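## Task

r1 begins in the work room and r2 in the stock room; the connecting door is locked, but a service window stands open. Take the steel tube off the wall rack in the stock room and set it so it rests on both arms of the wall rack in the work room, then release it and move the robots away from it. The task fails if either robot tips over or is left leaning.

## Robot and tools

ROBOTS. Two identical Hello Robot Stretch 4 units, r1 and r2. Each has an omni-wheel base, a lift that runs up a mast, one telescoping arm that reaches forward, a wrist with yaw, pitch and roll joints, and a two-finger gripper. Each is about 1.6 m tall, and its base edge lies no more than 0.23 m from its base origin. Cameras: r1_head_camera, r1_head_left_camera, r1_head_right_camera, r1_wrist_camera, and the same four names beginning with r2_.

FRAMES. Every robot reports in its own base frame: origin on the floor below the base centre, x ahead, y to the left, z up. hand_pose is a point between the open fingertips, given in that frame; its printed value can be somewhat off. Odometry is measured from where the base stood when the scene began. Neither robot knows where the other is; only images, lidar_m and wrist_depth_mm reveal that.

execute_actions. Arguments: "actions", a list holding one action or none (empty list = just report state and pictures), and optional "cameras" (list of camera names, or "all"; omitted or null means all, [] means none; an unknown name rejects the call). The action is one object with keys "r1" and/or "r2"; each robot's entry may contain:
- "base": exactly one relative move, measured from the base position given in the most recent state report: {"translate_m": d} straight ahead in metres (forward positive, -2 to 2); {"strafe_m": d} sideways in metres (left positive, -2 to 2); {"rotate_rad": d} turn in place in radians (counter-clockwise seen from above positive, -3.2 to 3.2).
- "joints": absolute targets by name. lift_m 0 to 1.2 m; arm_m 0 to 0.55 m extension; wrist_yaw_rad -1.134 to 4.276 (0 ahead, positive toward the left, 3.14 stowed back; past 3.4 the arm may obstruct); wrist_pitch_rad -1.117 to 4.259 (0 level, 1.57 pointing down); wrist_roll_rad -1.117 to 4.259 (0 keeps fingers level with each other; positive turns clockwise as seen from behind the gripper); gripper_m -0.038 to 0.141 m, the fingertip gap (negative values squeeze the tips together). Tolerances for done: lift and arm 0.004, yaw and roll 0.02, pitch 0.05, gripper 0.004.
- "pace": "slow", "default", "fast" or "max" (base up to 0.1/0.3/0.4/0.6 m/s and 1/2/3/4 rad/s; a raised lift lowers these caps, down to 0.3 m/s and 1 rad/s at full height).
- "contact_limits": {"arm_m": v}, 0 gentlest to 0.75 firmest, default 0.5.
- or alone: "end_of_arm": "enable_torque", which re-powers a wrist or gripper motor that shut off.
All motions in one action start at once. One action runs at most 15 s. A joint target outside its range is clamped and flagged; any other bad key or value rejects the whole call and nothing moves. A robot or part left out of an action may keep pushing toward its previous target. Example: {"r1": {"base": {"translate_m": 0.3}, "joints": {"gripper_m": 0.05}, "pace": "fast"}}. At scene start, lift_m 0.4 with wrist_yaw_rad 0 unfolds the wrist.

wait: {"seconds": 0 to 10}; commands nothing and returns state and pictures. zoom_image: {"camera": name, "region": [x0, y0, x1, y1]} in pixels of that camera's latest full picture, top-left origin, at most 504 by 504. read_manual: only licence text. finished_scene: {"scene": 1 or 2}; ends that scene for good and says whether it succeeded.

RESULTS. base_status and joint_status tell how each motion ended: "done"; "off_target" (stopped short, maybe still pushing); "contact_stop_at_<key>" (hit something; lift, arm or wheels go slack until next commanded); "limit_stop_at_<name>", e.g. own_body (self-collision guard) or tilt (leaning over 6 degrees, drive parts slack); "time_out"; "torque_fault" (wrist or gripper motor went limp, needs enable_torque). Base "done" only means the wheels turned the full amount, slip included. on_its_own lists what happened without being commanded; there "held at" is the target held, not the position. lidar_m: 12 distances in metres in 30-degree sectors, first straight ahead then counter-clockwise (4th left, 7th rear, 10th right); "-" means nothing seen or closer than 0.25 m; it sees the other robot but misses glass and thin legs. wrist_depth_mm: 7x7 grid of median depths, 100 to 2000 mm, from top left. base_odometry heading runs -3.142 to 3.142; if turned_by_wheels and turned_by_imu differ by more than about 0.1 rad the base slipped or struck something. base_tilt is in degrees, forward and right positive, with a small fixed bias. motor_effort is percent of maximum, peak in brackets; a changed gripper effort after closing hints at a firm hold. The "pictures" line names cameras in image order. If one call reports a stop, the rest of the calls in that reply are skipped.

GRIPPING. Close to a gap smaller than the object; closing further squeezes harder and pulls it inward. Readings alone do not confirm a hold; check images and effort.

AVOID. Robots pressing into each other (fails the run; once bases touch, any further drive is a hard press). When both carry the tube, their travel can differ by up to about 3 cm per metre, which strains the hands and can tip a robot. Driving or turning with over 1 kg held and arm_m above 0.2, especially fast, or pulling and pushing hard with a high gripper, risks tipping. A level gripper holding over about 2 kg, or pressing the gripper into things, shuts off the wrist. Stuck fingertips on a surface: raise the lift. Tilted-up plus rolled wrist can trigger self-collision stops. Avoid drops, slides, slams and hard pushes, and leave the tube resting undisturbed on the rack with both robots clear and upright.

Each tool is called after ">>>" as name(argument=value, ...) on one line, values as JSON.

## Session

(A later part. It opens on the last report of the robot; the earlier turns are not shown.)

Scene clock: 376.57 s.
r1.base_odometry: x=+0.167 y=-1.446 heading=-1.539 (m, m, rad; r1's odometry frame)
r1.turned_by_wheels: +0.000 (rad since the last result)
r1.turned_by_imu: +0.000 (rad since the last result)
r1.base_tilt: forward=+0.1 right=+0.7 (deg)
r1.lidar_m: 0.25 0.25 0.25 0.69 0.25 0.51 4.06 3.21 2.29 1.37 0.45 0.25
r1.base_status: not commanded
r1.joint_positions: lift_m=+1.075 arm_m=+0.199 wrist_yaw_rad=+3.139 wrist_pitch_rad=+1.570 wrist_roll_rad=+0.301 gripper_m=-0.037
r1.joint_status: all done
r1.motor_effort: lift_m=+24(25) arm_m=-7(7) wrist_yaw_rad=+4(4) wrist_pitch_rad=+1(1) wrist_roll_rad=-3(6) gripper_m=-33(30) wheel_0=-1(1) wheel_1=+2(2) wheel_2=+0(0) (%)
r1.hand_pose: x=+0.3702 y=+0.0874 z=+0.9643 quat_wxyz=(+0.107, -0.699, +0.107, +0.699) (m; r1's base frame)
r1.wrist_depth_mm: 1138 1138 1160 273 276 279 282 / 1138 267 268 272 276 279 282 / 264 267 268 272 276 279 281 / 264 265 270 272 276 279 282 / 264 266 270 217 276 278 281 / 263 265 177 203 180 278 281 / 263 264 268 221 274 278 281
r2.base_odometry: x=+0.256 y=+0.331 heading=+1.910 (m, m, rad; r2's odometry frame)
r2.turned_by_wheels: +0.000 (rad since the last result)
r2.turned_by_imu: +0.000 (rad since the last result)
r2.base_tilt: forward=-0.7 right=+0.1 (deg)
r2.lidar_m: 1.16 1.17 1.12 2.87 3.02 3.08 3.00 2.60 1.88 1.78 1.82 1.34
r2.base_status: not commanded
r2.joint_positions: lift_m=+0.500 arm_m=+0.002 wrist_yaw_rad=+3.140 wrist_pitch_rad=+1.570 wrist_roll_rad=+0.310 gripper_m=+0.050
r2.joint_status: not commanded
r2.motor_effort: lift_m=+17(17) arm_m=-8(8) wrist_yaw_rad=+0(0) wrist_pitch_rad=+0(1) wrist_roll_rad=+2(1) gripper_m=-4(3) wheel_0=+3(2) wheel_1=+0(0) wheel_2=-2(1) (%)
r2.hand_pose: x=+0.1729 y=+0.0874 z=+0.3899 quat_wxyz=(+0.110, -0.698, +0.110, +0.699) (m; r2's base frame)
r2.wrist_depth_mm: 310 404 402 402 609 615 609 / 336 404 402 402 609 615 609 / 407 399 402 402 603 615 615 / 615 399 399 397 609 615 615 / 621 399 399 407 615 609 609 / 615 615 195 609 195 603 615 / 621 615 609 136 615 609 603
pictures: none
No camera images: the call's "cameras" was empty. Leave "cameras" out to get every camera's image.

>>> execute_actions(actions=[{"r1":{"joints":{"lift_m":1.049},"pace":"slow"}}], cameras=["r2_head_camera"])

>>> execute_actions(actions=[{"r1":{"joints":{"gripper_m":0.05}}}], cameras=[])

>>> execute_actions(actions=[{"r1":{"joints":{"arm_m":0.207},"pace":"slow"}}], cameras=[])

>>> execute_actions(actions=[{"r1":{"joints":{"lift_m":1.043},"pace":"slow"}}], cameras=[])

>>> execute_actions(actions=[{"r1":{"joints":{"gripper_m":-0.038}}}], cameras=[])

>>> execute_actions(actions=[{"r1":{"joints":{"lift_m":1.075},"pace":"slow"}}], cameras=["r2_head_camera"])

>>> execute_actions(actions=[{"r1":{"joints":{"wrist_roll_rad":0.24},"pace":"slow"}}], cameras=[])

>>> execute_actions(actions=[{"r1":{"joints":{"wrist_roll_rad":0.3},"pace":"slow"}}], cameras=[])

Scene clock: 386.73 s.
r1.base_odometry: x=+0.167 y=-1.446 heading=-1.539 (m, m, rad; r1's odometry frame)
r1.turned_by_wheels: +0.000 (rad since the last result)
r1.turned_by_imu: -0.001 (rad since the last result)
r1.base_tilt: forward=+0.1 right=+0.9 (deg)
r1.lidar_m: 0.25 0.25 0.27 0.71 0.28 0.38 4.08 3.17 2.28 1.35 0.47 0.25
r1.base_status: not commanded
r1.joint_positions: lift_m=+1.049 arm_m=+0.199 wrist_yaw_rad=+3.140 wrist_pitch_rad=+1.571 wrist_roll_rad=+0.300 gripper_m=-0.037
r1.joint_status: all done
r1.motor_effort: lift_m=+19(21) arm_m=-7(7) wrist_yaw_rad=+1(1) wrist_pitch_rad=-1(2) wrist_roll_rad=+0(0) gripper_m=-31(29) wheel_0=-1(1) wheel_1=+2(2) wheel_2=+0(0) (%)
r1.hand_pose: x=+0.3702 y=+0.0874 z=+0.9387 quat_wxyz=(+0.106, -0.699, +0.106, +0.699) (m; r1's base frame)
r1.wrist_depth_mm: 1118 1118 246 247 250 253 256 / 240 241 245 246 251 254 255 / 239 242 245 247 250 253 255 / 238 242 245 247 250 253 255 / 238 241 244 246 250 253 255 / 238 240 179 202 180 253 255 / 237 240 243 219 249 253 255
r2.base_odometry: x=+0.256 y=+0.331 heading=+1.910 (m, m, rad; r2's odometry frame)
r2.turned_by_wheels: +0.000 (rad since the last result)
r2.turned_by_imu: +0.002 (rad since the last result)
r2.base_tilt: forward=-0.9 right=+0.0 (deg)
r2.lidar_m: 1.14 1.14 1.07 2.86 3.00 3.10 2.97 2.61 1.87 1.78 1.81 1.32
r2.base_status: not commanded
r2.joint_positions: lift_m=+0.500 arm_m=+0.002 wrist_yaw_rad=+3.140 wrist_pitch_rad=+1.570 wrist_roll_rad=+0.310 gripper_m=+0.050
r2.joint_status: not commanded
r2.motor_effort: lift_m=+17(17) arm_m=-8(8) wrist_yaw_rad=+0(0) wrist_pitch_rad=+0(1) wrist_roll_rad=+1(1) gripper_m=-3(4) wheel_0=+2(3) wheel_1=+0(0) wheel_2=-1(2) (%)
r2.hand_pose: x=+0.1729 y=+0.0874 z=+0.3899 quat_wxyz=(+0.110, -0.698, +0.110, +0.699) (m; r2's base frame)
r2.wrist_depth_mm: 309 399 402 399 609 609 615 / 334 402 399 402 609 621 609 / 407 402 399 399 621 603 609 / 621 402 402 402 609 603 603 / 621 404 399 410 615 609 603 / 615 615 196 603 195 609 615 / 615 615 615 137 609 609 603
pictures: r2_head_camera
Images, in order (width x height): r2_head_camera 420x560.

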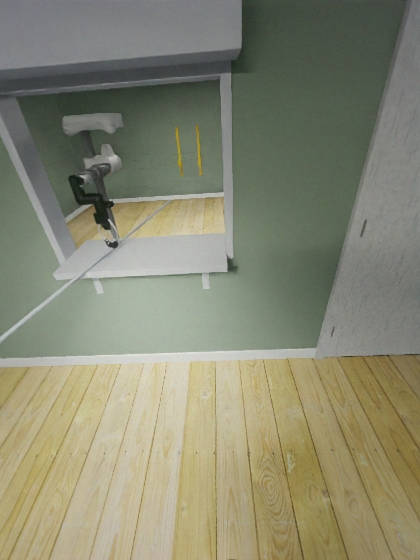

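Scene clock: 388.30 s.
r1.base_odometry: x=+0.167 y=-1.446 heading=-1.539 (m, m, rad; r1's odometry frame)
r1.turned_by_wheels: +0.000 (rad since the last result)
r1.turned_by_imu: +0.000 (rad since the last result)
r1.base_tilt: forward=+0.1 right=+0.9 (deg)
r1.lidar_m: 0.25 0.25 0.25 0.67 0.34 0.36 4.12 3.17 2.30 1.40 0.47 0.25
r1.base_status: not commanded
r1.joint_positions: lift_m=+1.049 arm_m=+0.199 wrist_yaw_rad=+3.140 wrist_pitch_rad=+1.570 wrist_roll_rad=+0.300 gripper_m=+0.050
r1.joint_status: all done
r1.motor_effort: lift_m=+19(19) arm_m=-7(7) wrist_yaw_rad=+1(0) wrist_pitch_rad=+0(3) wrist_roll_rad=+0(0) gripper_m=-4(28) wheel_0=-1(1) wheel_1=+2(2) wheel_2=+0(0) (%)
r1.hand_pose: x=+0.3700 y=+0.0874 z=+0.9387 quat_wxyz=(+0.106, -0.699, +0.106, +0.699) (m; r1's base frame)
r1.wrist_depth_mm: 1138 1118 246 248 251 254 257 / 241 242 245 248 251 254 257 / 239 242 244 249 250 254 257 / 239 242 245 247 251 255 256 / 239 242 245 248 250 254 257 / 239 242 190 246 198 254 256 / 239 240 244 136 250 253 255
r2.base_odometry: x=+0.256 y=+0.331 heading=+1.910 (m, m, rad; r2's odometry frame)
r2.turned_by_wheels: +0.000 (rad since the last result)
r2.turned_by_imu: +0.000 (rad since the last result)
r2.base_tilt: forward=-0.8 right=-0.3 (deg)
r2.lidar_m: 1.15 1.11 1.07 2.88 3.00 3.08 3.00 2.57 1.89 1.81 1.82 1.35
r2.base_status: not commanded
r2.joint_positions: lift_m=+0.500 arm_m=+0.002 wrist_yaw_rad=+3.140 wrist_pitch_rad=+1.570 wrist_roll_rad=+0.310 gripper_m=+0.050
r2.joint_status: not commanded
r2.motor_effort: lift_m=+17(17) arm_m=-8(8) wrist_yaw_rad=+0(0) wrist_pitch_rad=+1(1) wrist_roll_rad=+0(1) gripper_m=-2(2) wheel_0=+3(2) wheel_1=+0(0) wheel_2=-2(2) (%)
r2.hand_pose: x=+0.1729 y=+0.0874 z=+0.3899 quat_wxyz=(+0.110, -0.698, +0.110, +0.699) (m; r2's base frame)
r2.wrist_depth_mm: 310 402 402 399 615 609 615 / 334 399 402 402 615 609 609 / 407 402 399 399 615 615 603 / 615 399 397 399 609 609 609 / 621 402 399 407 615 603 615 / 615 615 195 609 194 597 603 / 609 615 603 136 615 609 609
pictures: none
No camera images: the call's "cameras" was empty. Leave "cameras" out to get every camera's image.

Scene clock: 389.17 s.
r1.base_odometry: x=+0.167 y=-1.446 heading=-1.539 (m, m, rad; r1's odometry frame)
r1.turned_by_wheels: +0.000 (rad since the last result)
r1.turned_by_imu: +0.000 (rad since the last result)
r1.base_tilt: forward=+0.2 right=+0.7 (deg)
r1.lidar_m: 0.25 0.25 0.25 0.69 0.34 0.40 4.08 3.17 2.28 1.36 0.47 0.25
r1.base_status: not commanded
r1.joint_positions: lift_m=+1.049 arm_m=+0.206 wrist_yaw_rad=+3.140 wrist_pitch_rad=+1.570 wrist_roll_rad=+0.300 gripper_m=+0.050
r1.joint_status: all done
r1.motor_effort: lift_m=+19(19) arm_m=+7(8) wrist_yaw_rad=+0(1) wrist_pitch_rad=+2(2) wrist_roll_rad=+0(0) gripper_m=-4(4) wheel_0=-1(1) wheel_1=+2(2) wheel_2=+0(0) (%)
r1.hand_pose: x=+0.3764 y=+0.0874 z=+0.9387 quat_wxyz=(+0.106, -0.699, +0.106, +0.699) (m; r1's base frame)
r1.wrist_depth_mm: 1118 917 247 248 252 255 257 / 240 242 246 248 251 254 256 / 239 243 245 248 251 255 256 / 240 243 245 248 251 253 257 / 239 241 245 248 251 253 256 / 239 242 190 246 198 253 257 / 238 240 244 136 249 254 256
r2.base_odometry: x=+0.256 y=+0.331 heading=+1.910 (m, m, rad; r2's odometry frame)
r2.turned_by_wheels: +0.000 (rad since the last result)
r2.turned_by_imu: +0.000 (rad since the last result)
r2.base_tilt: forward=-0.7 right=+0.0 (deg)
r2.lidar_m: 1.15 1.13 1.06 2.89 3.00 3.10 2.99 2.61 1.86 1.80 1.82 1.36
r2.base_status: not commanded
r2.joint_positions: lift_m=+0.500 arm_m=+0.002 wrist_yaw_rad=+3.140 wrist_pitch_rad=+1.570 wrist_roll_rad=+0.310 gripper_m=+0.050
r2.joint_status: not commanded
r2.motor_effort: lift_m=+17(16) arm_m=-8(8) wrist_yaw_rad=+0(0) wrist_pitch_rad=+0(0) wrist_roll_rad=+1(1) gripper_m=-2(3) wheel_0=+3(2) wheel_1=+0(0) wheel_2=-1(2) (%)
r2.hand_pose: x=+0.1729 y=+0.0874 z=+0.3899 quat_wxyz=(+0.110, -0.698, +0.110, +0.699) (m; r2's base frame)
r2.wrist_depth_mm: 309 402 402 399 615 615 609 / 336 399 399 397 603 615 609 / 407 399 399 399 609 603 609 / 609 399 399 399 615 609 609 / 615 397 399 407 609 609 603 / 621 615 195 609 195 615 615 / 609 615 615 136 603 609 603
pictures: none
No camera images: the call's "cameras" was empty. Leave "cameras" out to get every camera's image.

Scene clock: 389.80 s.
r1.base_odometry: x=+0.167 y=-1.446 heading=-1.539 (m, m, rad; r1's odometry frame)
r1.turned_by_wheels: +0.000 (rad since the last result)
r1.turned_by_imu: +0.000 (rad since the last result)
r1.base_tilt: forward=+0.0 right=+0.8 (deg)
r1.lidar_m: 0.25 0.25 0.25 0.70 0.34 0.39 4.08 3.16 2.27 1.38 0.44 0.25
r1.base_status: not commanded
r1.joint_positions: lift_m=+1.043 arm_m=+0.206 wrist_yaw_rad=+3.140 wrist_pitch_rad=+1.569 wrist_roll_rad=+0.300 gripper_m=+0.050
r1.joint_status: all done
r1.motor_effort: lift_m=+14(20) arm_m=+7(7) wrist_yaw_rad=+0(1) wrist_pitch_rad=+4(5) wrist_roll_rad=+0(0) gripper_m=-3(5) wheel_0=-1(1) wheel_1=+2(2) wheel_2=+0(0) (%)
r1.hand_pose: x=+0.3762 y=+0.0874 z=+0.9331 quat_wxyz=(+0.106, -0.698, +0.106, +0.700) (m; r1's base frame)
r1.wrist_depth_mm: 1118 683 241 244 247 250 253 / 235 238 240 244 246 251 252 / 235 237 240 243 246 249 252 / 235 237 240 243 246 249 252 / 235 237 240 242 247 249 252 / 234 237 208 242 198 249 252 / 235 236 239 135 245 249 251
r2.base_odometry: x=+0.256 y=+0.331 heading=+1.910 (m, m, rad; r2's odometry frame)
r2.turned_by_wheels: +0.000 (rad since the last result)
r2.turned_by_imu: +0.000 (rad since the last result)
r2.base_tilt: forward=-0.7 right=+0.2 (deg)
r2.lidar_m: 1.14 1.13 1.06 2.88 3.01 3.09 2.98 2.63 1.91 1.80 1.82 1.33
r2.base_status: not commanded
r2.joint_positions: lift_m=+0.500 arm_m=+0.002 wrist_yaw_rad=+3.140 wrist_pitch_rad=+1.570 wrist_roll_rad=+0.310 gripper_m=+0.050
r2.joint_status: not commanded
r2.motor_effort: lift_m=+17(16) arm_m=-8(8) wrist_yaw_rad=+0(0) wrist_pitch_rad=-1(0) wrist_roll_rad=+1(1) gripper_m=-3(4) wheel_0=+2(3) wheel_1=+0(0) wheel_2=-1(1) (%)
r2.hand_pose: x=+0.1729 y=+0.0874 z=+0.3899 quat_wxyz=(+0.110, -0.698, +0.110, +0.699) (m; r2's base frame)
r2.wrist_depth_mm: 310 399 404 399 615 609 609 / 336 399 399 399 621 603 609 / 410 404 399 399 615 609 603 / 615 402 399 399 603 609 609 / 621 399 397 407 609 609 609 / 621 615 195 603 194 603 609 / 615 615 609 137 609 603 609
pictures: none
No camera images: the call's "cameras" was empty. Leave "cameras" out to get every camera's image.

Scene clock: 391.37 s.
r1.base_odometry: x=+0.167 y=-1.446 heading=-1.539 (m, m, rad; r1's odometry frame)
r1.turned_by_wheels: +0.000 (rad since the last result)
r1.turned_by_imu: +0.000 (rad since the last result)
r1.base_tilt: forward=+0.1 right=+0.8 (deg)
r1.lidar_m: 0.25 0.25 0.25 0.68 0.28 0.38 4.05 3.20 2.30 1.41 0.44 0.25
r1.base_status: not commanded
r1.joint_positions: lift_m=+1.043 arm_m=+0.206 wrist_yaw_rad=+3.140 wrist_pitch_rad=+1.570 wrist_roll_rad=+0.300 gripper_m=-0.037
r1.joint_status: all done
r1.motor_effort: lift_m=+19(19) arm_m=+7(7) wrist_yaw_rad=+1(1) wrist_pitch_rad=+1(4) wrist_roll_rad=+0(0) gripper_m=-29(26) wheel_0=-1(1) wheel_1=+2(2) wheel_2=+0(0) (%)
r1.hand_pose: x=+0.3766 y=+0.0874 z=+0.9327 quat_wxyz=(+0.106, -0.699, +0.106, +0.699) (m; r1's base frame)
r1.wrist_depth_mm: 1098 676 238 240 245 247 250 / 234 236 238 240 244 247 249 / 233 236 237 241 243 247 250 / 234 235 238 241 244 247 249 / 233 234 238 239 243 246 249 / 232 234 177 201 178 246 249 / 232 234 236 215 242 246 247
r2.base_odometry: x=+0.256 y=+0.331 heading=+1.910 (m, m, rad; r2's odometry frame)
r2.turned_by_wheels: +0.000 (rad since the last result)
r2.turned_by_imu: +0.000 (rad since the last result)
r2.base_tilt: forward=-0.8 right=-0.1 (deg)
r2.lidar_m: 1.16 1.10 1.06 2.88 2.99 3.08 2.99 2.60 1.91 1.78 1.82 1.35
r2.base_status: not commanded
r2.joint_positions: lift_m=+0.500 arm_m=+0.002 wrist_yaw_rad=+3.140 wrist_pitch_rad=+1.570 wrist_roll_rad=+0.310 gripper_m=+0.050
r2.joint_status: not commanded
r2.motor_effort: lift_m=+17(17) arm_m=-8(8) wrist_yaw_rad=+0(0) wrist_pitch_rad=+1(0) wrist_roll_rad=+1(1) gripper_m=-4(2) wheel_0=+2(2) wheel_1=+0(0) wheel_2=-2(1) (%)
r2.hand_pose: x=+0.1729 y=+0.0874 z=+0.3899 quat_wxyz=(+0.110, -0.698, +0.110, +0.699) (m; r2's base frame)
r2.wrist_depth_mm: 312 402 402 404 615 615 615 / 336 402 402 399 603 615 609 / 407 402 399 402 615 615 603 / 615 402 399 402 609 609 603 / 621 399 402 407 609 603 609 / 621 609 196 603 194 615 609 / 615 615 609 136 603 609 609
pictures: none
No camera images: the call's "cameras" was empty. Leave "cameras" out to get every camera's image.

Scene clock: 392.47 s.
r1.base_odometry: x=+0.167 y=-1.446 heading=-1.539 (m, m, rad; r1's odometry frame)
r1.turned_by_wheels: +0.000 (rad since the last result)
r1.turned_by_imu: +0.000 (rad since the last result)
r1.base_tilt: forward=+0.0 right=+0.8 (deg)
r1.lidar_m: 0.25 0.25 0.25 0.72 0.25 0.40 4.09 3.20 2.30 1.38 0.44 0.25
r1.base_status: not commanded
r1.joint_positions: lift_m=+1.075 arm_m=+0.206 wrist_yaw_rad=+3.140 wrist_pitch_rad=+1.570 wrist_roll_rad=+0.300 gripper_m=-0.037
r1.joint_status: all done
r1.motor_effort: lift_m=+24(25) arm_m=+7(7) wrist_yaw_rad=+0(0) wrist_pitch_rad=+0(1) wrist_roll_rad=+0(1) gripper_m=-29(29) wheel_0=-1(1) wheel_1=+2(2) wheel_2=+0(0) (%)
r1.hand_pose: x=+0.3766 y=+0.0874 z=+0.9643 quat_wxyz=(+0.106, -0.699, +0.106, +0.699) (m; r1's base frame)
r1.wrist_depth_mm: 1138 1160 946 272 276 279 282 / 1138 267 270 272 276 279 282 / 264 266 270 272 274 279 281 / 264 266 270 273 276 278 282 / 263 266 270 270 274 278 281 / 263 264 177 200 177 278 279 / 263 264 267 214 273 278 281
r2.base_odometry: x=+0.256 y=+0.331 heading=+1.910 (m, m, rad; r2's odometry frame)
r2.turned_by_wheels: +0.000 (rad since the last result)
r2.turned_by_imu: +0.000 (rad since the last result)
r2.base_tilt: forward=-0.8 right=-0.1 (deg)
r2.lidar_m: 1.16 1.12 1.05 2.86 2.99 3.06 2.98 2.60 1.89 1.81 1.84 1.35
r2.base_status: not commanded
r2.joint_positions: lift_m=+0.500 arm_m=+0.002 wrist_yaw_rad=+3.140 wrist_pitch_rad=+1.570 wrist_roll_rad=+0.310 gripper_m=+0.050
r2.joint_status: not commanded
r2.motor_effort: lift_m=+16(17) arm_m=-7(8) wrist_yaw_rad=+0(0) wrist_pitch_rad=+1(1) wrist_roll_rad=+1(1) gripper_m=-2(3) wheel_0=+2(3) wheel_1=+0(0) wheel_2=-1(1) (%)
r2.hand_pose: x=+0.1729 y=+0.0874 z=+0.3899 quat_wxyz=(+0.110, -0.698, +0.110, +0.699) (m; r2's base frame)
r2.wrist_depth_mm: 310 402 402 399 621 609 609 / 334 404 402 399 609 615 615 / 407 399 399 399 609 603 609 / 615 402 399 402 609 615 609 / 615 402 399 410 615 609 609 / 621 609 195 609 195 609 603 / 615 615 615 137 615 609 603
pictures: r2_head_camera
Images, in order (width x height): r2_head_camera 420x560.

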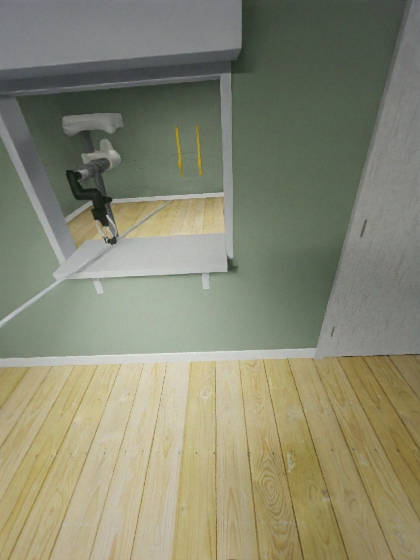

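Scene clock: 393.00 s.
r1.base_odometry: x=+0.167 y=-1.446 heading=-1.539 (m, m, rad; r1's odometry frame)
r1.turned_by_wheels: +0.000 (rad since the last result)
r1.turned_by_imu: +0.000 (rad since the last result)
r1.base_tilt: forward=+0.1 right=+0.7 (deg)
r1.lidar_m: 0.25 0.25 0.25 0.67 0.28 0.26 4.11 3.18 2.30 1.40 0.47 0.25
r1.base_status: not commanded
r1.joint_positions: lift_m=+1.075 arm_m=+0.206 wrist_yaw_rad=+3.140 wrist_pitch_rad=+1.570 wrist_roll_rad=+0.239 gripper_m=-0.037
r1.joint_status: all done
r1.motor_effort: lift_m=+24(25) arm_m=+7(7) wrist_yaw_rad=+1(3) wrist_pitch_rad=+0(0) wrist_roll_rad=+2(4) gripper_m=-28(26) wheel_0=-1(1) wheel_1=+2(2) wheel_2=+0(0) (%)
r1.hand_pose: x=+0.3765 y=+0.0874 z=+0.9643 quat_wxyz=(+0.085, -0.702, +0.085, +0.702) (m; r1's base frame)
r1.wrist_depth_mm: 1138 1160 946 273 277 279 282 / 265 266 270 272 276 278 282 / 264 266 270 273 276 279 282 / 264 266 270 272 274 279 281 / 263 266 268 271 276 278 281 / 262 264 177 200 177 278 281 / 263 264 267 215 274 278 279
r2.base_odometry: x=+0.256 y=+0.331 heading=+1.910 (m, m, rad; r2's odometry frame)
r2.turned_by_wheels: +0.000 (rad since the last result)
r2.turned_by_imu: +0.000 (rad since the last result)
r2.base_tilt: forward=-0.8 right=+0.0 (deg)
r2.lidar_m: 1.16 1.03 0.96 2.87 3.01 3.06 2.99 2.62 1.90 1.78 1.83 1.33
r2.base_status: not commanded
r2.joint_positions: lift_m=+0.500 arm_m=+0.002 wrist_yaw_rad=+3.140 wrist_pitch_rad=+1.570 wrist_roll_rad=+0.310 gripper_m=+0.050
r2.joint_status: not commanded
r2.motor_effort: lift_m=+17(17) arm_m=-8(8) wrist_yaw_rad=+0(0) wrist_pitch_rad=+0(0) wrist_roll_rad=+1(0) gripper_m=-3(2) wheel_0=+2(3) wheel_1=+0(0) wheel_2=-1(2) (%)
r2.hand_pose: x=+0.1729 y=+0.0874 z=+0.3899 quat_wxyz=(+0.110, -0.698, +0.110, +0.699) (m; r2's base frame)
r2.wrist_depth_mm: 310 402 402 399 615 615 609 / 338 399 399 399 615 615 609 / 407 402 402 402 603 603 603 / 615 402 399 399 609 615 609 / 615 399 397 407 609 597 609 / 615 615 195 615 195 603 609 / 615 621 615 136 609 609 603
pictures: none
No camera images: the call's "cameras" was empty. Leave "cameras" out to get every camera's image.

Scene clock: 393.57 s.
r1.base_odometry: x=+0.167 y=-1.446 heading=-1.539 (m, m, rad; r1's odometry frame)
r1.turned_by_wheels: +0.000 (rad since the last result)
r1.turned_by_imu: +0.000 (rad since the last result)
r1.base_tilt: forward=+0.1 right=+0.8 (deg)
r1.lidar_m: 0.25 0.25 0.26 0.25 0.25 0.52 4.10 3.16 2.30 1.37 0.46 0.25
r1.base_status: not commanded
r1.joint_positions: lift_m=+1.075 arm_m=+0.206 wrist_yaw_rad=+3.139 wrist_pitch_rad=+1.570 wrist_roll_rad=+0.301 gripper_m=-0.037
r1.joint_status: all done
r1.motor_effort: lift_m=+24(25) arm_m=+7(7) wrist_yaw_rad=+4(2) wrist_pitch_rad=+0(1) wrist_roll_rad=-3(7) gripper_m=-30(29) wheel_0=-1(1) wheel_1=+2(2) wheel_2=+0(0) (%)
r1.hand_pose: x=+0.3766 y=+0.0874 z=+0.9643 quat_wxyz=(+0.107, -0.699, +0.107, +0.699) (m; r1's base frame)
r1.wrist_depth_mm: 1138 1160 960 272 276 279 283 / 1138 267 268 272 276 278 282 / 264 266 268 272 274 279 281 / 263 266 270 272 276 278 281 / 263 266 270 271 276 278 282 / 263 264 178 202 180 277 281 / 262 264 266 216 273 279 281
r2.base_odometry: x=+0.256 y=+0.331 heading=+1.910 (m, m, rad; r2's odometry frame)
r2.turned_by_wheels: +0.000 (rad since the last result)
r2.turned_by_imu: +0.000 (rad since the last result)
r2.base_tilt: forward=-0.9 right=-0.1 (deg)
r2.lidar_m: 1.14 1.17 1.09 2.88 3.01 3.07 2.98 2.62 1.89 1.80 1.81 1.34
r2.base_status: not commanded
r2.joint_positions: lift_m=+0.500 arm_m=+0.002 wrist_yaw_rad=+3.140 wrist_pitch_rad=+1.570 wrist_roll_rad=+0.310 gripper_m=+0.050
r2.joint_status: not commanded
r2.motor_effort: lift_m=+17(17) arm_m=-8(8) wrist_yaw_rad=+0(0) wrist_pitch_rad=+1(1) wrist_roll_rad=+1(0) gripper_m=-2(3) wheel_0=+2(3) wheel_1=+0(0) wheel_2=-1(1) (%)
r2.hand_pose: x=+0.1729 y=+0.0874 z=+0.3899 quat_wxyz=(+0.110, -0.698, +0.110, +0.699) (m; r2's base frame)
r2.wrist_depth_mm: 309 402 397 399 609 609 615 / 334 404 402 399 609 609 609 / 407 402 397 397 615 609 609 / 621 402 399 402 609 609 609 / 615 399 402 407 609 609 609 / 615 615 196 615 194 603 603 / 621 615 609 137 609 609 603
pictures: none
No camera images: the call's "cameras" was empty. Leave "cameras" out to get every camera's image.

>>> execute_actions(actions=[], cameras=["r2_head_camera","r1_wrist_camera"])

Scene clock: 394.93 s.
r1.base_odometry: x=+0.167 y=-1.446 heading=-1.539 (m, m, rad; r1's odometry frame)
r1.turned_by_wheels: +0.000 (rad since the last result)
r1.turned_by_imu: +0.000 (rad since the last result)
r1.base_tilt: forward=+0.0 right=+0.7 (deg)
r1.lidar_m: 0.25 0.25 0.25 0.69 0.25 0.41 4.08 3.20 2.27 1.42 0.44 0.25
r1.base_status: not commanded
r1.joint_positions: lift_m=+1.075 arm_m=+0.206 wrist_yaw_rad=+3.139 wrist_pitch_rad=+1.570 wrist_roll_rad=+0.301 gripper_m=-0.037
r1.joint_status: all done
r1.motor_effort: lift_m=+25(25) arm_m=+7(7) wrist_yaw_rad=+3(2) wrist_pitch_rad=+0(1) wrist_roll_rad=-2(7) gripper_m=-30(29) wheel_0=-1(1) wheel_1=+2(2) wheel_2=+0(0) (%)
r1.hand_pose: x=+0.3766 y=+0.0874 z=+0.9643 quat_wxyz=(+0.107, -0.699, +0.107, +0.699) (m; r1's base frame)
r1.wrist_depth_mm: 1138 1138 960 272 277 279 283 / 1118 266 270 272 276 279 282 / 264 266 268 272 276 279 282 / 263 266 268 271 276 278 281 / 263 266 270 271 276 278 281 / 263 265 177 202 180 278 281 / 263 265 267 220 274 277 281
r2.base_odometry: x=+0.256 y=+0.331 heading=+1.910 (m, m, rad; r2's odometry frame)
r2.turned_by_wheels: +0.000 (rad since the last result)
r2.turned_by_imu: +0.000 (rad since the last result)
r2.base_tilt: forward=-0.8 right=-0.1 (deg)
r2.lidar_m: 1.14 1.16 1.09 2.89 3.02 3.09 2.98 2.60 1.91 1.80 1.82 1.33
r2.base_status: not commanded
r2.joint_positions: lift_m=+0.500 arm_m=+0.002 wrist_yaw_rad=+3.140 wrist_pitch_rad=+1.570 wrist_roll_rad=+0.310 gripper_m=+0.050
r2.joint_status: not commanded
r2.motor_effort: lift_m=+17(17) arm_m=-8(8) wrist_yaw_rad=+0(0) wrist_pitch_rad=+1(1) wrist_roll_rad=+1(0) gripper_m=-3(3) wheel_0=+3(3) wheel_1=+0(0) wheel_2=-1(1) (%)
r2.hand_pose: x=+0.1729 y=+0.0874 z=+0.3899 quat_wxyz=(+0.110, -0.698, +0.110, +0.699) (m; r2's base frame)
r2.wrist_depth_mm: 312 402 399 402 609 603 609 / 336 404 399 397 609 615 609 / 404 399 402 397 609 609 603 / 615 397 402 399 609 603 603 / 615 402 399 407 615 609 603 / 615 609 196 615 195 615 597 / 615 615 609 137 603 609 603
pictures: r1_wrist_camera, r2_head_camera
camera_calibration (this result's frames):
r1_wrist_camera: T_world_to_cam=[[0.276991, 0.959283, 0.055249, -0.250595], [0.960789, -0.277269, -0.0027308, -0.278979], [0.0126992, 0.053839, -0.998469, 1.17985], [0, 0, 0, 1]] pos_world=[0.322469, 0.0995177, 1.19112]
Images, in order (width x height): r1_wrist_camera 616x392, r2_head_camera 420x560.

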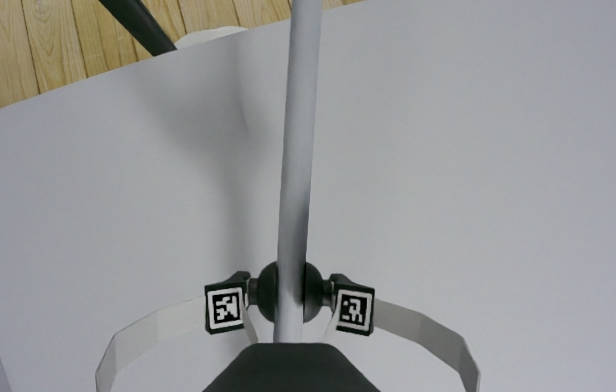

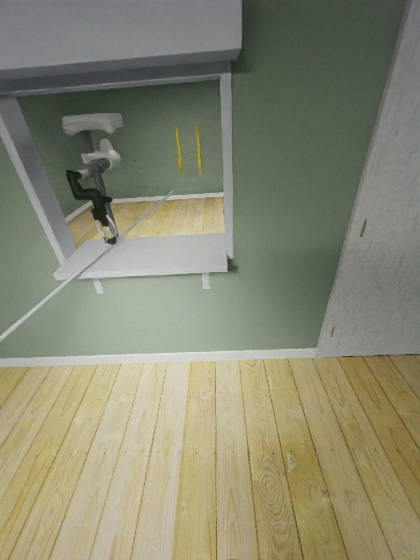

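>>> execute_actions(actions=[{"r1":{"joints":{"lift_m":1.047},"pace":"slow"}}], cameras=[])

>>> execute_actions(actions=[{"r1":{"joints":{"gripper_m":0.04}}}], cameras=[])

>>> execute_actions(actions=[{"r1":{"joints":{"arm_m":0.212},"pace":"slow"}}], cameras=[])

>>> execute_actions(actions=[{"r1":{"joints":{"lift_m":1.043},"pace":"slow"}}], cameras=[])

>>> execute_actions(actions=[{"r1":{"joints":{"gripper_m":-0.038}}}], cameras=[])

>>> execute_actions(actions=[{"r1":{"joints":{"lift_m":1.11,"arm_m":0.2},"pace":"slow"}}], cameras=["r2_head_camera"])

>>> execute_actions(actions=[{"r1":{"base":{"translate_m":-1.5}}}], cameras=["r2_head_camera","r1_head_left_camera"])

Scene clock: 401.40 s.
r1.base_odometry: x=+0.167 y=-1.446 heading=-1.539 (m, m, rad; r1's odometry frame)
r1.turned_by_wheels: +0.000 (rad since the last result)
r1.turned_by_imu: -0.001 (rad since the last result)
r1.base_tilt: forward=+0.1 right=+0.7 (deg)
r1.lidar_m: 0.25 0.25 0.25 0.64 0.31 0.37 4.07 3.20 2.31 1.38 0.47 0.25
r1.base_status: not commanded
r1.joint_positions: lift_m=+1.047 arm_m=+0.206 wrist_yaw_rad=+3.140 wrist_pitch_rad=+1.570 wrist_roll_rad=+0.300 gripper_m=-0.037
r1.joint_status: all done
r1.motor_effort: lift_m=+20(23) arm_m=+7(7) wrist_yaw_rad=-1(1) wrist_pitch_rad=-1(1) wrist_roll_rad=+0(0) gripper_m=-30(30) wheel_0=-1(1) wheel_1=+2(2) wheel_2=+0(0) (%)
r1.hand_pose: x=+0.3766 y=+0.0874 z=+0.9367 quat_wxyz=(+0.106, -0.699, +0.106, +0.699) (m; r1's base frame)
r1.wrist_depth_mm: 1118 917 243 245 248 251 254 / 238 239 242 244 248 251 253 / 236 239 242 244 248 251 253 / 237 238 242 245 248 251 252 / 236 239 241 243 247 250 253 / 236 238 179 202 179 250 253 / 236 238 240 218 247 250 253
r2.base_odometry: x=+0.256 y=+0.331 heading=+1.910 (m, m, rad; r2's odometry frame)
r2.turned_by_wheels: +0.000 (rad since the last result)
r2.turned_by_imu: +0.002 (rad since the last result)
r2.base_tilt: forward=-0.9 right=-0.1 (deg)
r2.lidar_m: 1.14 1.13 1.03 2.87 3.02 3.09 2.99 2.62 1.89 1.79 1.80 1.35
r2.base_status: not commanded
r2.joint_positions: lift_m=+0.500 arm_m=+0.002 wrist_yaw_rad=+3.140 wrist_pitch_rad=+1.570 wrist_roll_rad=+0.310 gripper_m=+0.050
r2.joint_status: not commanded
r2.motor_effort: lift_m=+16(16) arm_m=-8(8) wrist_yaw_rad=+0(0) wrist_pitch_rad=+1(1) wrist_roll_rad=+0(1) gripper_m=-3(3) wheel_0=+2(2) wheel_1=+0(0) wheel_2=-2(1) (%)
r2.hand_pose: x=+0.1729 y=+0.0874 z=+0.3899 quat_wxyz=(+0.110, -0.698, +0.110, +0.699) (m; r2's base frame)
r2.wrist_depth_mm: 312 404 404 399 609 615 609 / 338 402 399 399 615 615 609 / 404 399 399 402 615 609 609 / 621 402 399 397 603 603 609 / 621 399 402 410 615 603 603 / 615 615 195 609 194 603 609 / 615 615 615 137 603 609 603
pictures: none
No camera images: the call's "cameras" was empty. Leave "cameras" out to get every camera's image.

Scene clock: 402.87 s.
r1.base_odometry: x=+0.167 y=-1.446 heading=-1.539 (m, m, rad; r1's odometry frame)
r1.turned_by_wheels: +0.000 (rad since the last result)
r1.turned_by_imu: +0.000 (rad since the last result)
r1.base_tilt: forward=+0.1 right=+0.8 (deg)
r1.lidar_m: 0.25 0.25 0.26 0.69 0.32 0.37 4.10 3.21 2.26 1.41 0.48 0.25
r1.base_status: not commanded
r1.joint_positions: lift_m=+1.047 arm_m=+0.206 wrist_yaw_rad=+3.140 wrist_pitch_rad=+1.570 wrist_roll_rad=+0.300 gripper_m=+0.040
r1.joint_status: all done
r1.motor_effort: lift_m=+19(20) arm_m=+7(7) wrist_yaw_rad=+2(0) wrist_pitch_rad=+2(2) wrist_roll_rad=+0(0) gripper_m=-5(31) wheel_0=-1(1) wheel_1=+2(2) wheel_2=+0(0) (%)
r1.hand_pose: x=+0.3764 y=+0.0874 z=+0.9367 quat_wxyz=(+0.106, -0.699, +0.106, +0.699) (m; r1's base frame)
r1.wrist_depth_mm: 1118 917 244 246 250 252 255 / 238 240 243 246 249 252 254 / 237 241 244 246 249 252 254 / 237 240 243 245 249 251 254 / 237 240 243 244 249 252 254 / 236 239 191 231 247 251 254 / 237 238 243 137 247 252 254
r2.base_odometry: x=+0.256 y=+0.331 heading=+1.910 (m, m, rad; r2's odometry frame)
r2.turned_by_wheels: +0.000 (rad since the last result)
r2.turned_by_imu: +0.000 (rad since the last result)
r2.base_tilt: forward=-0.9 right=+0.0 (deg)
r2.lidar_m: 1.15 1.13 1.06 2.87 3.01 3.05 2.98 2.62 1.91 1.78 1.80 1.34
r2.base_status: not commanded
r2.joint_positions: lift_m=+0.500 arm_m=+0.002 wrist_yaw_rad=+3.140 wrist_pitch_rad=+1.570 wrist_roll_rad=+0.310 gripper_m=+0.050
r2.joint_status: not commanded
r2.motor_effort: lift_m=+17(17) arm_m=-8(8) wrist_yaw_rad=+0(0) wrist_pitch_rad=+1(1) wrist_roll_rad=+1(1) gripper_m=-3(2) wheel_0=+3(3) wheel_1=+0(0) wheel_2=-1(2) (%)
r2.hand_pose: x=+0.1729 y=+0.0874 z=+0.3899 quat_wxyz=(+0.110, -0.698, +0.110, +0.699) (m; r2's base frame)
r2.wrist_depth_mm: 310 404 399 402 615 615 615 / 334 402 399 399 615 615 609 / 407 402 399 402 615 609 621 / 609 402 397 402 609 603 615 / 621 399 394 404 609 603 597 / 615 615 195 609 195 609 603 / 615 609 609 136 603 603 597
pictures: none
No camera images: the call's "cameras" was empty. Leave "cameras" out to get every camera's image.

Scene clock: 403.60 s.
r1.base_odometry: x=+0.167 y=-1.446 heading=-1.539 (m, m, rad; r1's odometry frame)
r1.turned_by_wheels: +0.000 (rad since the last result)
r1.turned_by_imu: +0.000 (rad since the last result)
r1.base_tilt: forward=+0.1 right=+0.8 (deg)
r1.lidar_m: 0.25 0.25 0.25 0.69 0.25 0.40 4.12 3.18 2.30 1.39 0.48 0.25
r1.base_status: not commanded
r1.joint_positions: lift_m=+1.047 arm_m=+0.211 wrist_yaw_rad=+3.140 wrist_pitch_rad=+1.570 wrist_roll_rad=+0.300 gripper_m=+0.040
r1.joint_status: all done
r1.motor_effort: lift_m=+19(19) arm_m=+7(9) wrist_yaw_rad=+0(1) wrist_pitch_rad=+4(1) wrist_roll_rad=+0(0) gripper_m=-3(5) wheel_0=-1(1) wheel_1=+2(2) wheel_2=+0(0) (%)
r1.hand_pose: x=+0.3814 y=+0.0874 z=+0.9367 quat_wxyz=(+0.106, -0.699, +0.106, +0.699) (m; r1's base frame)
r1.wrist_depth_mm: 1118 615 244 245 250 252 255 / 238 240 243 246 249 252 255 / 237 241 243 246 249 253 255 / 237 240 243 245 248 252 254 / 236 240 242 245 250 252 254 / 237 239 190 230 247 252 254 / 237 238 242 137 248 252 254
r2.base_odometry: x=+0.256 y=+0.331 heading=+1.910 (m, m, rad; r2's odometry frame)
r2.turned_by_wheels: +0.000 (rad since the last result)
r2.turned_by_imu: +0.000 (rad since the last result)
r2.base_tilt: forward=-0.9 right=+0.1 (deg)
r2.lidar_m: 1.14 1.13 1.03 2.88 3.02 3.06 2.95 2.62 1.88 1.79 1.81 1.33
r2.base_status: not commanded
r2.joint_positions: lift_m=+0.500 arm_m=+0.002 wrist_yaw_rad=+3.140 wrist_pitch_rad=+1.570 wrist_roll_rad=+0.310 gripper_m=+0.050
r2.joint_status: not commanded
r2.motor_effort: lift_m=+17(17) arm_m=-8(8) wrist_yaw_rad=+0(0) wrist_pitch_rad=+0(0) wrist_roll_rad=+1(0) gripper_m=-3(3) wheel_0=+2(2) wheel_1=+0(1) wheel_2=-1(1) (%)
r2.hand_pose: x=+0.1729 y=+0.0874 z=+0.3899 quat_wxyz=(+0.110, -0.698, +0.110, +0.699) (m; r2's base frame)
r2.wrist_depth_mm: 310 402 402 402 615 609 603 / 336 399 399 397 615 615 609 / 407 399 402 397 621 609 603 / 615 399 402 399 615 609 603 / 615 404 399 407 609 609 609 / 621 621 195 609 195 603 603 / 609 615 615 137 609 603 597
pictures: none
No camera images: the call's "cameras" was empty. Leave "cameras" out to get every camera's image.

Scene clock: 404.17 s.
r1.base_odometry: x=+0.167 y=-1.446 heading=-1.539 (m, m, rad; r1's odometry frame)
r1.turned_by_wheels: +0.000 (rad since the last result)
r1.turned_by_imu: +0.000 (rad since the last result)
r1.base_tilt: forward=+0.2 right=+0.7 (deg)
r1.lidar_m: 0.25 0.25 0.25 0.69 0.26 0.40 4.09 3.20 2.28 1.38 0.44 0.25
r1.base_status: not commanded
r1.joint_positions: lift_m=+1.043 arm_m=+0.211 wrist_yaw_rad=+3.140 wrist_pitch_rad=+1.570 wrist_roll_rad=+0.300 gripper_m=+0.040
r1.joint_status: all done
r1.motor_effort: lift_m=+15(18) arm_m=+7(7) wrist_yaw_rad=+2(1) wrist_pitch_rad=+3(2) wrist_roll_rad=+1(1) gripper_m=-7(3) wheel_0=-1(1) wheel_1=+2(2) wheel_2=+0(0) (%)
r1.hand_pose: x=+0.3813 y=+0.0874 z=+0.9330 quat_wxyz=(+0.106, -0.699, +0.106, +0.700) (m; r1's base frame)
r1.wrist_depth_mm: 1118 415 240 242 245 249 252 / 235 237 241 242 246 249 251 / 235 237 240 242 246 249 251 / 234 236 240 241 245 249 251 / 235 237 239 241 245 249 251 / 235 236 189 227 245 249 251 / 234 236 239 137 244 249 250
r2.base_odometry: x=+0.256 y=+0.331 heading=+1.910 (m, m, rad; r2's odometry frame)
r2.turned_by_wheels: +0.000 (rad since the last result)
r2.turned_by_imu: +0.000 (rad since the last result)
r2.base_tilt: forward=-0.6 right=-0.2 (deg)
r2.lidar_m: 1.15 1.12 1.02 2.87 2.99 3.09 2.98 2.60 1.86 1.80 1.80 1.35
r2.base_status: not commanded
r2.joint_positions: lift_m=+0.500 arm_m=+0.002 wrist_yaw_rad=+3.140 wrist_pitch_rad=+1.570 wrist_roll_rad=+0.310 gripper_m=+0.050
r2.joint_status: not commanded
r2.motor_effort: lift_m=+17(16) arm_m=-8(8) wrist_yaw_rad=+0(0) wrist_pitch_rad=+0(0) wrist_roll_rad=+1(0) gripper_m=-3(2) wheel_0=+2(2) wheel_1=+0(0) wheel_2=-1(1) (%)
r2.hand_pose: x=+0.1729 y=+0.0874 z=+0.3899 quat_wxyz=(+0.110, -0.698, +0.110, +0.699) (m; r2's base frame)
r2.wrist_depth_mm: 310 402 402 402 609 615 615 / 336 402 404 402 621 609 609 / 407 399 399 399 609 615 615 / 621 399 399 402 615 615 603 / 615 399 402 410 609 609 603 / 609 615 196 609 195 609 609 / 621 609 615 137 603 603 603
pictures: none
No camera images: the call's "cameras" was empty. Leave "cameras" out to get every camera's image.

Scene clock: 405.63 s.
r1.base_odometry: x=+0.167 y=-1.446 heading=-1.539 (m, m, rad; r1's odometry frame)
r1.turned_by_wheels: +0.000 (rad since the last result)
r1.turned_by_imu: +0.000 (rad since the last result)
r1.base_tilt: forward=+0.1 right=+0.6 (deg)
r1.lidar_m: 0.25 0.25 0.26 0.69 0.34 0.38 4.08 3.20 2.29 1.43 0.44 0.25
r1.base_status: not commanded
r1.joint_positions: lift_m=+1.043 arm_m=+0.211 wrist_yaw_rad=+3.140 wrist_pitch_rad=+1.570 wrist_roll_rad=+0.300 gripper_m=-0.037
r1.joint_status: all done
r1.motor_effort: lift_m=+19(19) arm_m=+7(7) wrist_yaw_rad=+1(0) wrist_pitch_rad=+0(2) wrist_roll_rad=+0(0) gripper_m=-31(27) wheel_0=-1(1) wheel_1=+2(2) wheel_2=+0(0) (%)
r1.hand_pose: x=+0.3816 y=+0.0874 z=+0.9327 quat_wxyz=(+0.106, -0.699, +0.106, +0.699) (m; r1's base frame)
r1.wrist_depth_mm: 1098 410 239 240 245 247 250 / 234 236 238 240 245 247 250 / 233 236 238 241 243 247 249 / 233 236 238 241 243 247 249 / 233 235 237 239 243 247 250 / 232 234 179 201 178 246 248 / 232 234 236 215 243 246 249
r2.base_odometry: x=+0.256 y=+0.331 heading=+1.910 (m, m, rad; r2's odometry frame)
r2.turned_by_wheels: +0.000 (rad since the last result)
r2.turned_by_imu: +0.000 (rad since the last result)
r2.base_tilt: forward=-0.9 right=+0.0 (deg)
r2.lidar_m: 1.16 1.14 1.04 2.88 2.99 3.09 2.98 2.60 1.88 1.80 1.85 1.36
r2.base_status: not commanded
r2.joint_positions: lift_m=+0.500 arm_m=+0.002 wrist_yaw_rad=+3.140 wrist_pitch_rad=+1.570 wrist_roll_rad=+0.310 gripper_m=+0.050
r2.joint_status: not commanded
r2.motor_effort: lift_m=+17(17) arm_m=-8(8) wrist_yaw_rad=+0(0) wrist_pitch_rad=+1(0) wrist_roll_rad=+1(1) gripper_m=-4(2) wheel_0=+3(2) wheel_1=+0(0) wheel_2=-1(1) (%)
r2.hand_pose: x=+0.1729 y=+0.0874 z=+0.3899 quat_wxyz=(+0.110, -0.698, +0.110, +0.699) (m; r2's base frame)
r2.wrist_depth_mm: 310 402 399 402 615 609 615 / 334 399 397 399 615 609 609 / 407 402 399 399 609 615 609 / 621 399 399 399 609 609 609 / 627 402 402 407 609 615 609 / 615 621 195 609 195 603 609 / 621 615 609 136 603 603 603
pictures: none
No camera images: the call's "cameras" was empty. Leave "cameras" out to get every camera's image.

Scene clock: 407.07 s.
r1.base_odometry: x=+0.167 y=-1.446 heading=-1.539 (m, m, rad; r1's odometry frame)
r1.turned_by_wheels: +0.000 (rad since the last result)
r1.turned_by_imu: +0.000 (rad since the last result)
r1.base_tilt: forward=+0.0 right=+0.8 (deg)
r1.lidar_m: 0.25 0.25 0.25 0.69 2.64 0.39 4.12 3.14 2.25 1.38 0.44 0.25
r1.base_status: not commanded
r1.joint_positions: lift_m=+1.110 arm_m=+0.201 wrist_yaw_rad=+3.140 wrist_pitch_rad=+1.570 wrist_roll_rad=+0.300 gripper_m=-0.037
r1.joint_status: all done
r1.motor_effort: lift_m=+25(27) arm_m=-8(11) wrist_yaw_rad=+0(1) wrist_pitch_rad=+0(0) wrist_roll_rad=+0(0) gripper_m=-33(32) wheel_0=-1(1) wheel_1=+2(2) wheel_2=+0(0) (%)
r1.hand_pose: x=+0.3723 y=+0.0874 z=+0.9993 quat_wxyz=(+0.106, -0.699, +0.106, +0.699) (m; r1's base frame)
r1.wrist_depth_mm: 1160 1182 1182 309 310 315 319 / 1182 1182 304 306 312 315 319 / 298 300 304 307 312 315 317 / 298 300 301 307 310 315 317 / 297 300 303 306 309 314 319 / 297 298 177 201 179 315 317 / 296 298 301 214 309 314 317
r2.base_odometry: x=+0.256 y=+0.331 heading=+1.910 (m, m, rad; r2's odometry frame)
r2.turned_by_wheels: +0.000 (rad since the last result)
r2.turned_by_imu: +0.000 (rad since the last result)
r2.base_tilt: forward=-0.9 right=-0.2 (deg)
r2.lidar_m: 1.16 1.11 1.05 2.88 2.99 3.09 3.00 2.61 1.91 1.81 1.82 1.34
r2.base_status: not commanded
r2.joint_positions: lift_m=+0.500 arm_m=+0.002 wrist_yaw_rad=+3.140 wrist_pitch_rad=+1.570 wrist_roll_rad=+0.310 gripper_m=+0.050
r2.joint_status: not commanded
r2.motor_effort: lift_m=+17(17) arm_m=-8(8) wrist_yaw_rad=+0(0) wrist_pitch_rad=+1(2) wrist_roll_rad=+1(1) gripper_m=-3(4) wheel_0=+2(2) wheel_1=+0(0) wheel_2=-1(1) (%)
r2.hand_pose: x=+0.1729 y=+0.0874 z=+0.3899 quat_wxyz=(+0.110, -0.698, +0.110, +0.699) (m; r2's base frame)
r2.wrist_depth_mm: 310 404 402 399 621 615 609 / 336 402 399 397 609 609 603 / 410 399 402 402 609 603 615 / 615 399 402 402 603 609 609 / 621 399 399 410 615 609 603 / 615 609 196 615 195 609 603 / 615 615 615 137 609 609 609
pictures: r2_head_camera
Images, in order (width x height): r2_head_camera 420x560.

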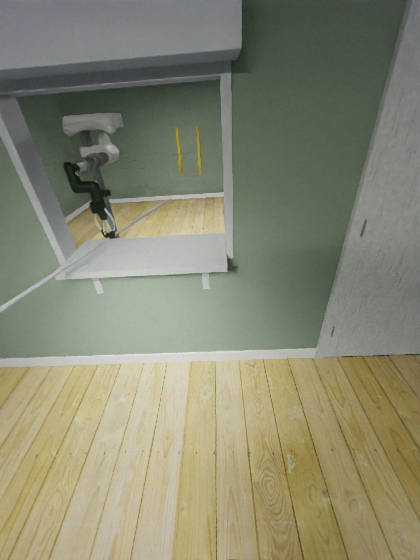

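Scene clock: 413.57 s.
r1.base_odometry: x=+0.120 y=+0.054 heading=-1.540 (m, m, rad; r1's odometry frame)
r1.turned_by_wheels: +0.000 (rad since the last result)
r1.turned_by_imu: +0.005 (rad since the last result)
r1.base_tilt: forward=+0.1 right=+0.8 (deg)
r1.lidar_m: 0.47 0.25 2.53 2.50 0.27 0.41 2.47 2.54 2.29 2.16 2.28 1.91
r1.base_status: done
r1.joint_positions: lift_m=+1.110 arm_m=+0.201 wrist_yaw_rad=+3.140 wrist_pitch_rad=+1.570 wrist_roll_rad=+0.300 gripper_m=-0.037
r1.joint_status: not commanded
r1.motor_effort: lift_m=+24(25) arm_m=-7(8) wrist_yaw_rad=+1(2) wrist_pitch_rad=+0(1) wrist_roll_rad=+0(0) gripper_m=-30(32) wheel_0=-1(6) wheel_1=-1(7) wheel_2=+0(9) (%)
r1.hand_pose: x=+0.3722 y=+0.0874 z=+0.9993 quat_wxyz=(+0.106, -0.699, +0.106, +0.699) (m; r1's base frame)
r1.wrist_depth_mm: 1182 1182 1182 1229 1205 1229 1255 / 1182 1205 991 991 1205 1255 1255 / 1182 1205 991 1205 1229 1255 1229 / 1160 1182 1182 1229 1229 1255 1255 / 1182 1205 1182 1229 1229 1229 1255 / 1160 1160 177 200 177 1229 1255 / 1160 1182 1182 214 1229 1229 1255
r2.base_odometry: x=+0.256 y=+0.331 heading=+1.910 (m, m, rad; r2's odometry frame)
r2.turned_by_wheels: +0.000 (rad since the last result)
r2.turned_by_imu: +0.002 (rad since the last result)
r2.base_tilt: forward=-0.7 right=-0.1 (deg)
r2.lidar_m: 1.13 1.19 1.87 2.87 3.00 3.07 2.97 2.62 1.91 1.80 1.81 1.34
r2.base_status: not commanded
r2.joint_positions: lift_m=+0.500 arm_m=+0.002 wrist_yaw_rad=+3.140 wrist_pitch_rad=+1.570 wrist_roll_rad=+0.310 gripper_m=+0.050
r2.joint_status: not commanded
r2.motor_effort: lift_m=+17(17) arm_m=-8(8) wrist_yaw_rad=+0(0) wrist_pitch_rad=+1(1) wrist_roll_rad=+1(1) gripper_m=-2(4) wheel_0=+2(2) wheel_1=+0(0) wheel_2=-2(1) (%)
r2.hand_pose: x=+0.1729 y=+0.0874 z=+0.3899 quat_wxyz=(+0.110, -0.698, +0.110, +0.699) (m; r2's base frame)
r2.wrist_depth_mm: 310 399 404 402 615 609 609 / 336 399 399 404 615 609 609 / 407 402 402 397 609 609 609 / 621 399 399 402 609 609 609 / 609 404 399 407 621 609 609 / 621 615 195 609 195 609 609 / 621 615 615 136 615 603 603
pictures: r1_head_left_camera, r2_head_camera
Images, in order (width x height): r1_head_left_camera 420x672, r2_head_camera 420x560.

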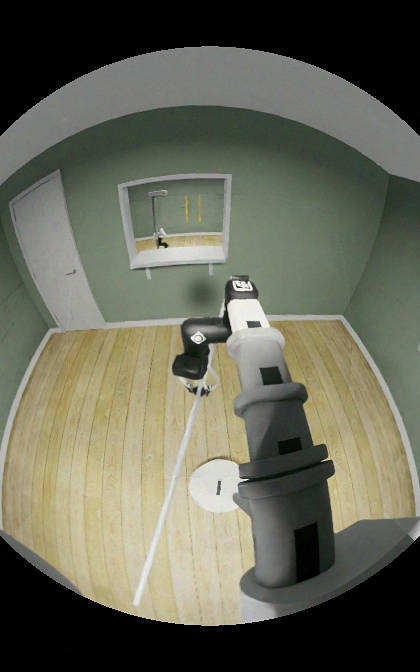

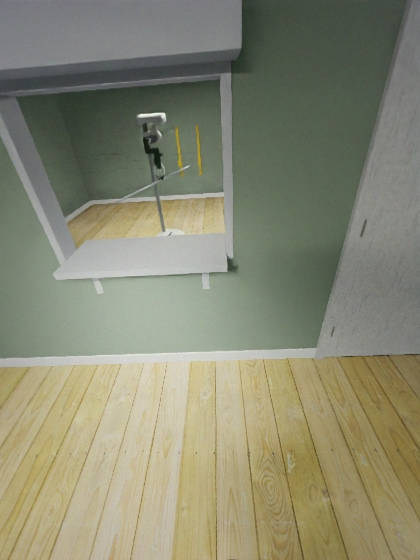

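>>> execute_actions(actions=[{"r1":{"base":{"translate_m":-1.2}},"r2":{"base":{"strafe_m":0.45}}}], cameras=[])

>>> execute_actions(actions=[{"r1":{"base":{"rotate_rad":1.87},"pace":"slow"},"r2":{"base":{"translate_m":0.7}}}], cameras=["r2_head_camera","r1_head_left_camera"])

Scene clock: 426.47 s.
r1.base_odometry: x=+0.083 y=+1.253 heading=-1.540 (m, m, rad; r1's odometry frame)
r1.turned_by_wheels: +0.000 (rad since the last result)
r1.turned_by_imu: +0.004 (rad since the last result)
r1.base_tilt: forward=+0.1 right=+0.8 (deg)
r1.lidar_m: 0.44 0.25 2.61 2.48 0.33 0.41 0.95 1.31 1.80 2.22 2.30 3.15
r1.base_status: done
r1.joint_positions: lift_m=+1.110 arm_m=+0.201 wrist_yaw_rad=+3.140 wrist_pitch_rad=+1.570 wrist_roll_rad=+0.300 gripper_m=-0.037
r1.joint_status: not commanded
r1.motor_effort: lift_m=+24(24) arm_m=-7(7) wrist_yaw_rad=+0(1) wrist_pitch_rad=+0(1) wrist_roll_rad=+0(0) gripper_m=-29(30) wheel_0=+0(5) wheel_1=-1(8) wheel_2=-1(9) (%)
r1.hand_pose: x=+0.3721 y=+0.0874 z=+0.9993 quat_wxyz=(+0.106, -0.699, +0.106, +0.699) (m; r1's base frame)
r1.wrist_depth_mm: 1182 1182 1182 1205 1229 1229 1255 / 1182 1205 991 1008 1229 1255 1255 / 1160 1182 976 1205 1229 1229 1229 / 1182 1205 1182 1229 1229 1229 1281 / 1160 1205 1205 1205 1229 1229 1255 / 1182 1182 177 201 179 1229 1255 / 1182 1138 1182 215 1229 1229 1229
r2.base_odometry: x=-0.168 y=+0.181 heading=+1.910 (m, m, rad; r2's odometry frame)
r2.turned_by_wheels: +0.000 (rad since the last result)
r2.turned_by_imu: +0.002 (rad since the last result)
r2.base_tilt: forward=-0.9 right=+0.0 (deg)
r2.lidar_m: 1.15 1.20 1.86 2.42 2.54 3.07 2.98 3.12 2.36 2.25 1.85 1.19
r2.base_status: done
r2.joint_positions: lift_m=+0.500 arm_m=+0.002 wrist_yaw_rad=+3.140 wrist_pitch_rad=+1.570 wrist_roll_rad=+0.310 gripper_m=+0.050
r2.joint_status: not commanded
r2.motor_effort: lift_m=+17(16) arm_m=-8(8) wrist_yaw_rad=+0(0) wrist_pitch_rad=+0(0) wrist_roll_rad=+1(1) gripper_m=-2(3) wheel_0=-1(11) wheel_1=+2(9) wheel_2=+0(0) (%)
r2.hand_pose: x=+0.1729 y=+0.0874 z=+0.3899 quat_wxyz=(+0.110, -0.698, +0.110, +0.699) (m; r2's base frame)
r2.wrist_depth_mm: 310 404 404 402 615 603 615 / 334 404 399 399 615 609 615 / 407 399 402 397 603 609 615 / 615 402 399 399 609 609 597 / 621 399 399 404 609 603 603 / 615 615 196 609 194 609 591 / 621 609 615 137 609 609 603
pictures: none
No camera images: the call's "cameras" was empty. Leave "cameras" out to get every camera's image.

Scene clock: 430.27 s.
r1.base_odometry: x=+0.083 y=+1.253 heading=+0.330 (m, m, rad; r1's odometry frame)
r1.turned_by_wheels: +1.870 (rad since the last result)
r1.turned_by_imu: +1.862 (rad since the last result)
r1.base_tilt: forward=+0.1 right=+0.7 (deg)
r1.lidar_m: 0.45 0.25 1.00 0.93 0.29 0.39 2.22 2.67 2.89 2.86 2.84 2.46
r1.base_status: done
r1.joint_positions: lift_m=+1.110 arm_m=+0.201 wrist_yaw_rad=+3.140 wrist_pitch_rad=+1.570 wrist_roll_rad=+0.300 gripper_m=-0.037
r1.joint_status: not commanded
r1.motor_effort: lift_m=+24(24) arm_m=-7(7) wrist_yaw_rad=-1(3) wrist_pitch_rad=+1(0) wrist_roll_rad=+0(3) gripper_m=-31(30) wheel_0=-1(5) wheel_1=-2(7) wheel_2=-2(6) (%)
r1.hand_pose: x=+0.3721 y=+0.0874 z=+0.9993 quat_wxyz=(+0.106, -0.699, +0.106, +0.699) (m; r1's base frame)
r1.wrist_depth_mm: 1182 1205 1205 1205 1229 1229 1229 / 1182 1182 991 1229 1229 1229 1255 / 1182 1160 991 1229 1229 1255 1255 / 1182 1182 1205 1229 1229 1229 1255 / 1160 1182 1182 1205 1229 1229 1255 / 1182 1182 178 201 179 1229 1281 / 1182 1182 1205 215 1205 1255 1281
r2.base_odometry: x=-0.402 y=+0.841 heading=+1.911 (m, m, rad; r2's odometry frame)
r2.turned_by_wheels: +0.001 (rad since the last result)
r2.turned_by_imu: +0.002 (rad since the last result)
r2.base_tilt: forward=-0.9 right=-0.1 (deg)
r2.lidar_m: 0.45 0.48 0.85 2.41 2.52 3.47 3.79 3.27 2.38 2.28 0.65 0.46
r2.base_status: done
r2.joint_positions: lift_m=+0.500 arm_m=+0.002 wrist_yaw_rad=+3.140 wrist_pitch_rad=+1.570 wrist_roll_rad=+0.310 gripper_m=+0.050
r2.joint_status: not commanded
r2.motor_effort: lift_m=+17(17) arm_m=-8(8) wrist_yaw_rad=+0(0) wrist_pitch_rad=+2(1) wrist_roll_rad=+0(1) gripper_m=-3(2) wheel_0=+5(9) wheel_1=+3(7) wheel_2=+0(10) (%)
r2.hand_pose: x=+0.1729 y=+0.0874 z=+0.3899 quat_wxyz=(+0.110, -0.698, +0.110, +0.699) (m; r2's base frame)
r2.wrist_depth_mm: 310 402 402 402 609 609 615 / 338 399 402 399 609 609 609 / 410 402 399 399 615 609 609 / 621 399 399 402 615 615 615 / 615 404 399 407 609 609 609 / 621 615 196 615 195 609 609 / 621 609 609 137 609 609 603
pictures: r1_head_left_camera, r2_head_camera
Images, in order (width x height): r1_head_left_camera 420x672, r2_head_camera 420x560.

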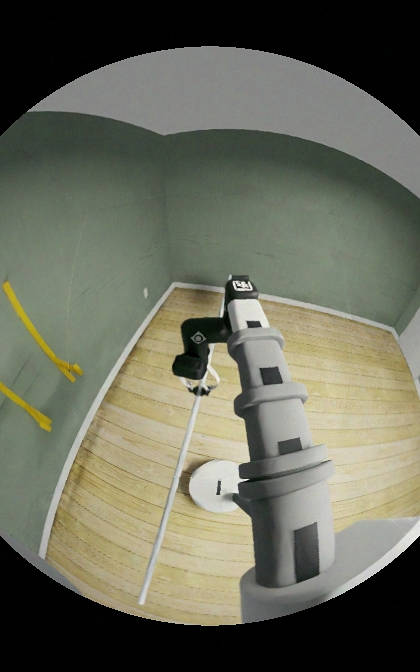

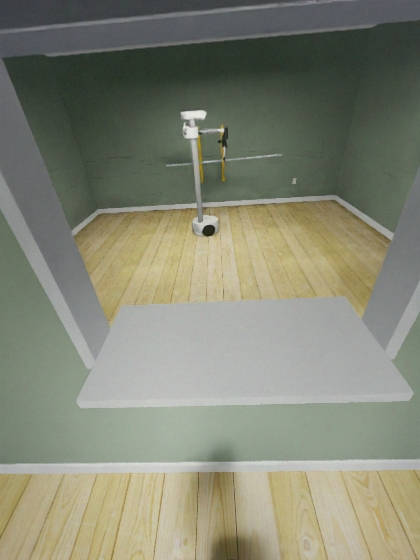

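>>> zoom_image(camera="r2_head_camera", region=[150, 100, 300, 240])

>>> zoom_image(camera="r1_head_left_camera", region=[0, 320, 160, 460])

Region (150, 100, 300, 240) of r2_head_camera's 420x560 image, scaled by 3.360, with more detail than that image has; it fills the top 470 rows of this view, and the rest is white.

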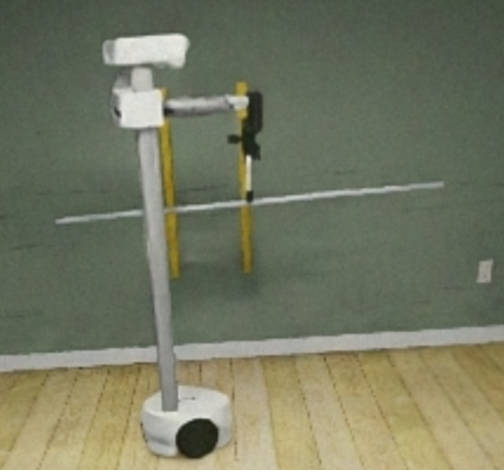

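Region (0, 320, 160, 460) of r1_head_left_camera's 420x672 image, scaled by 3.150, with more detail than that image has; it fills the top 441 rows of this view, and the rest is white.

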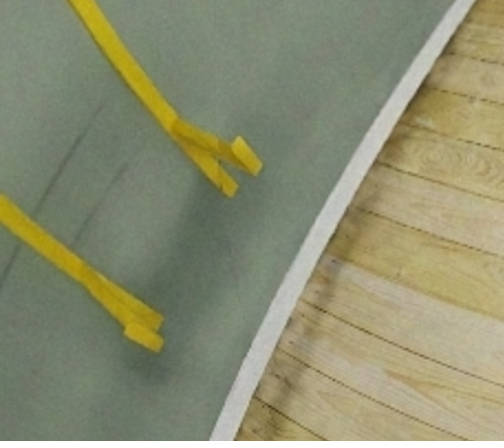

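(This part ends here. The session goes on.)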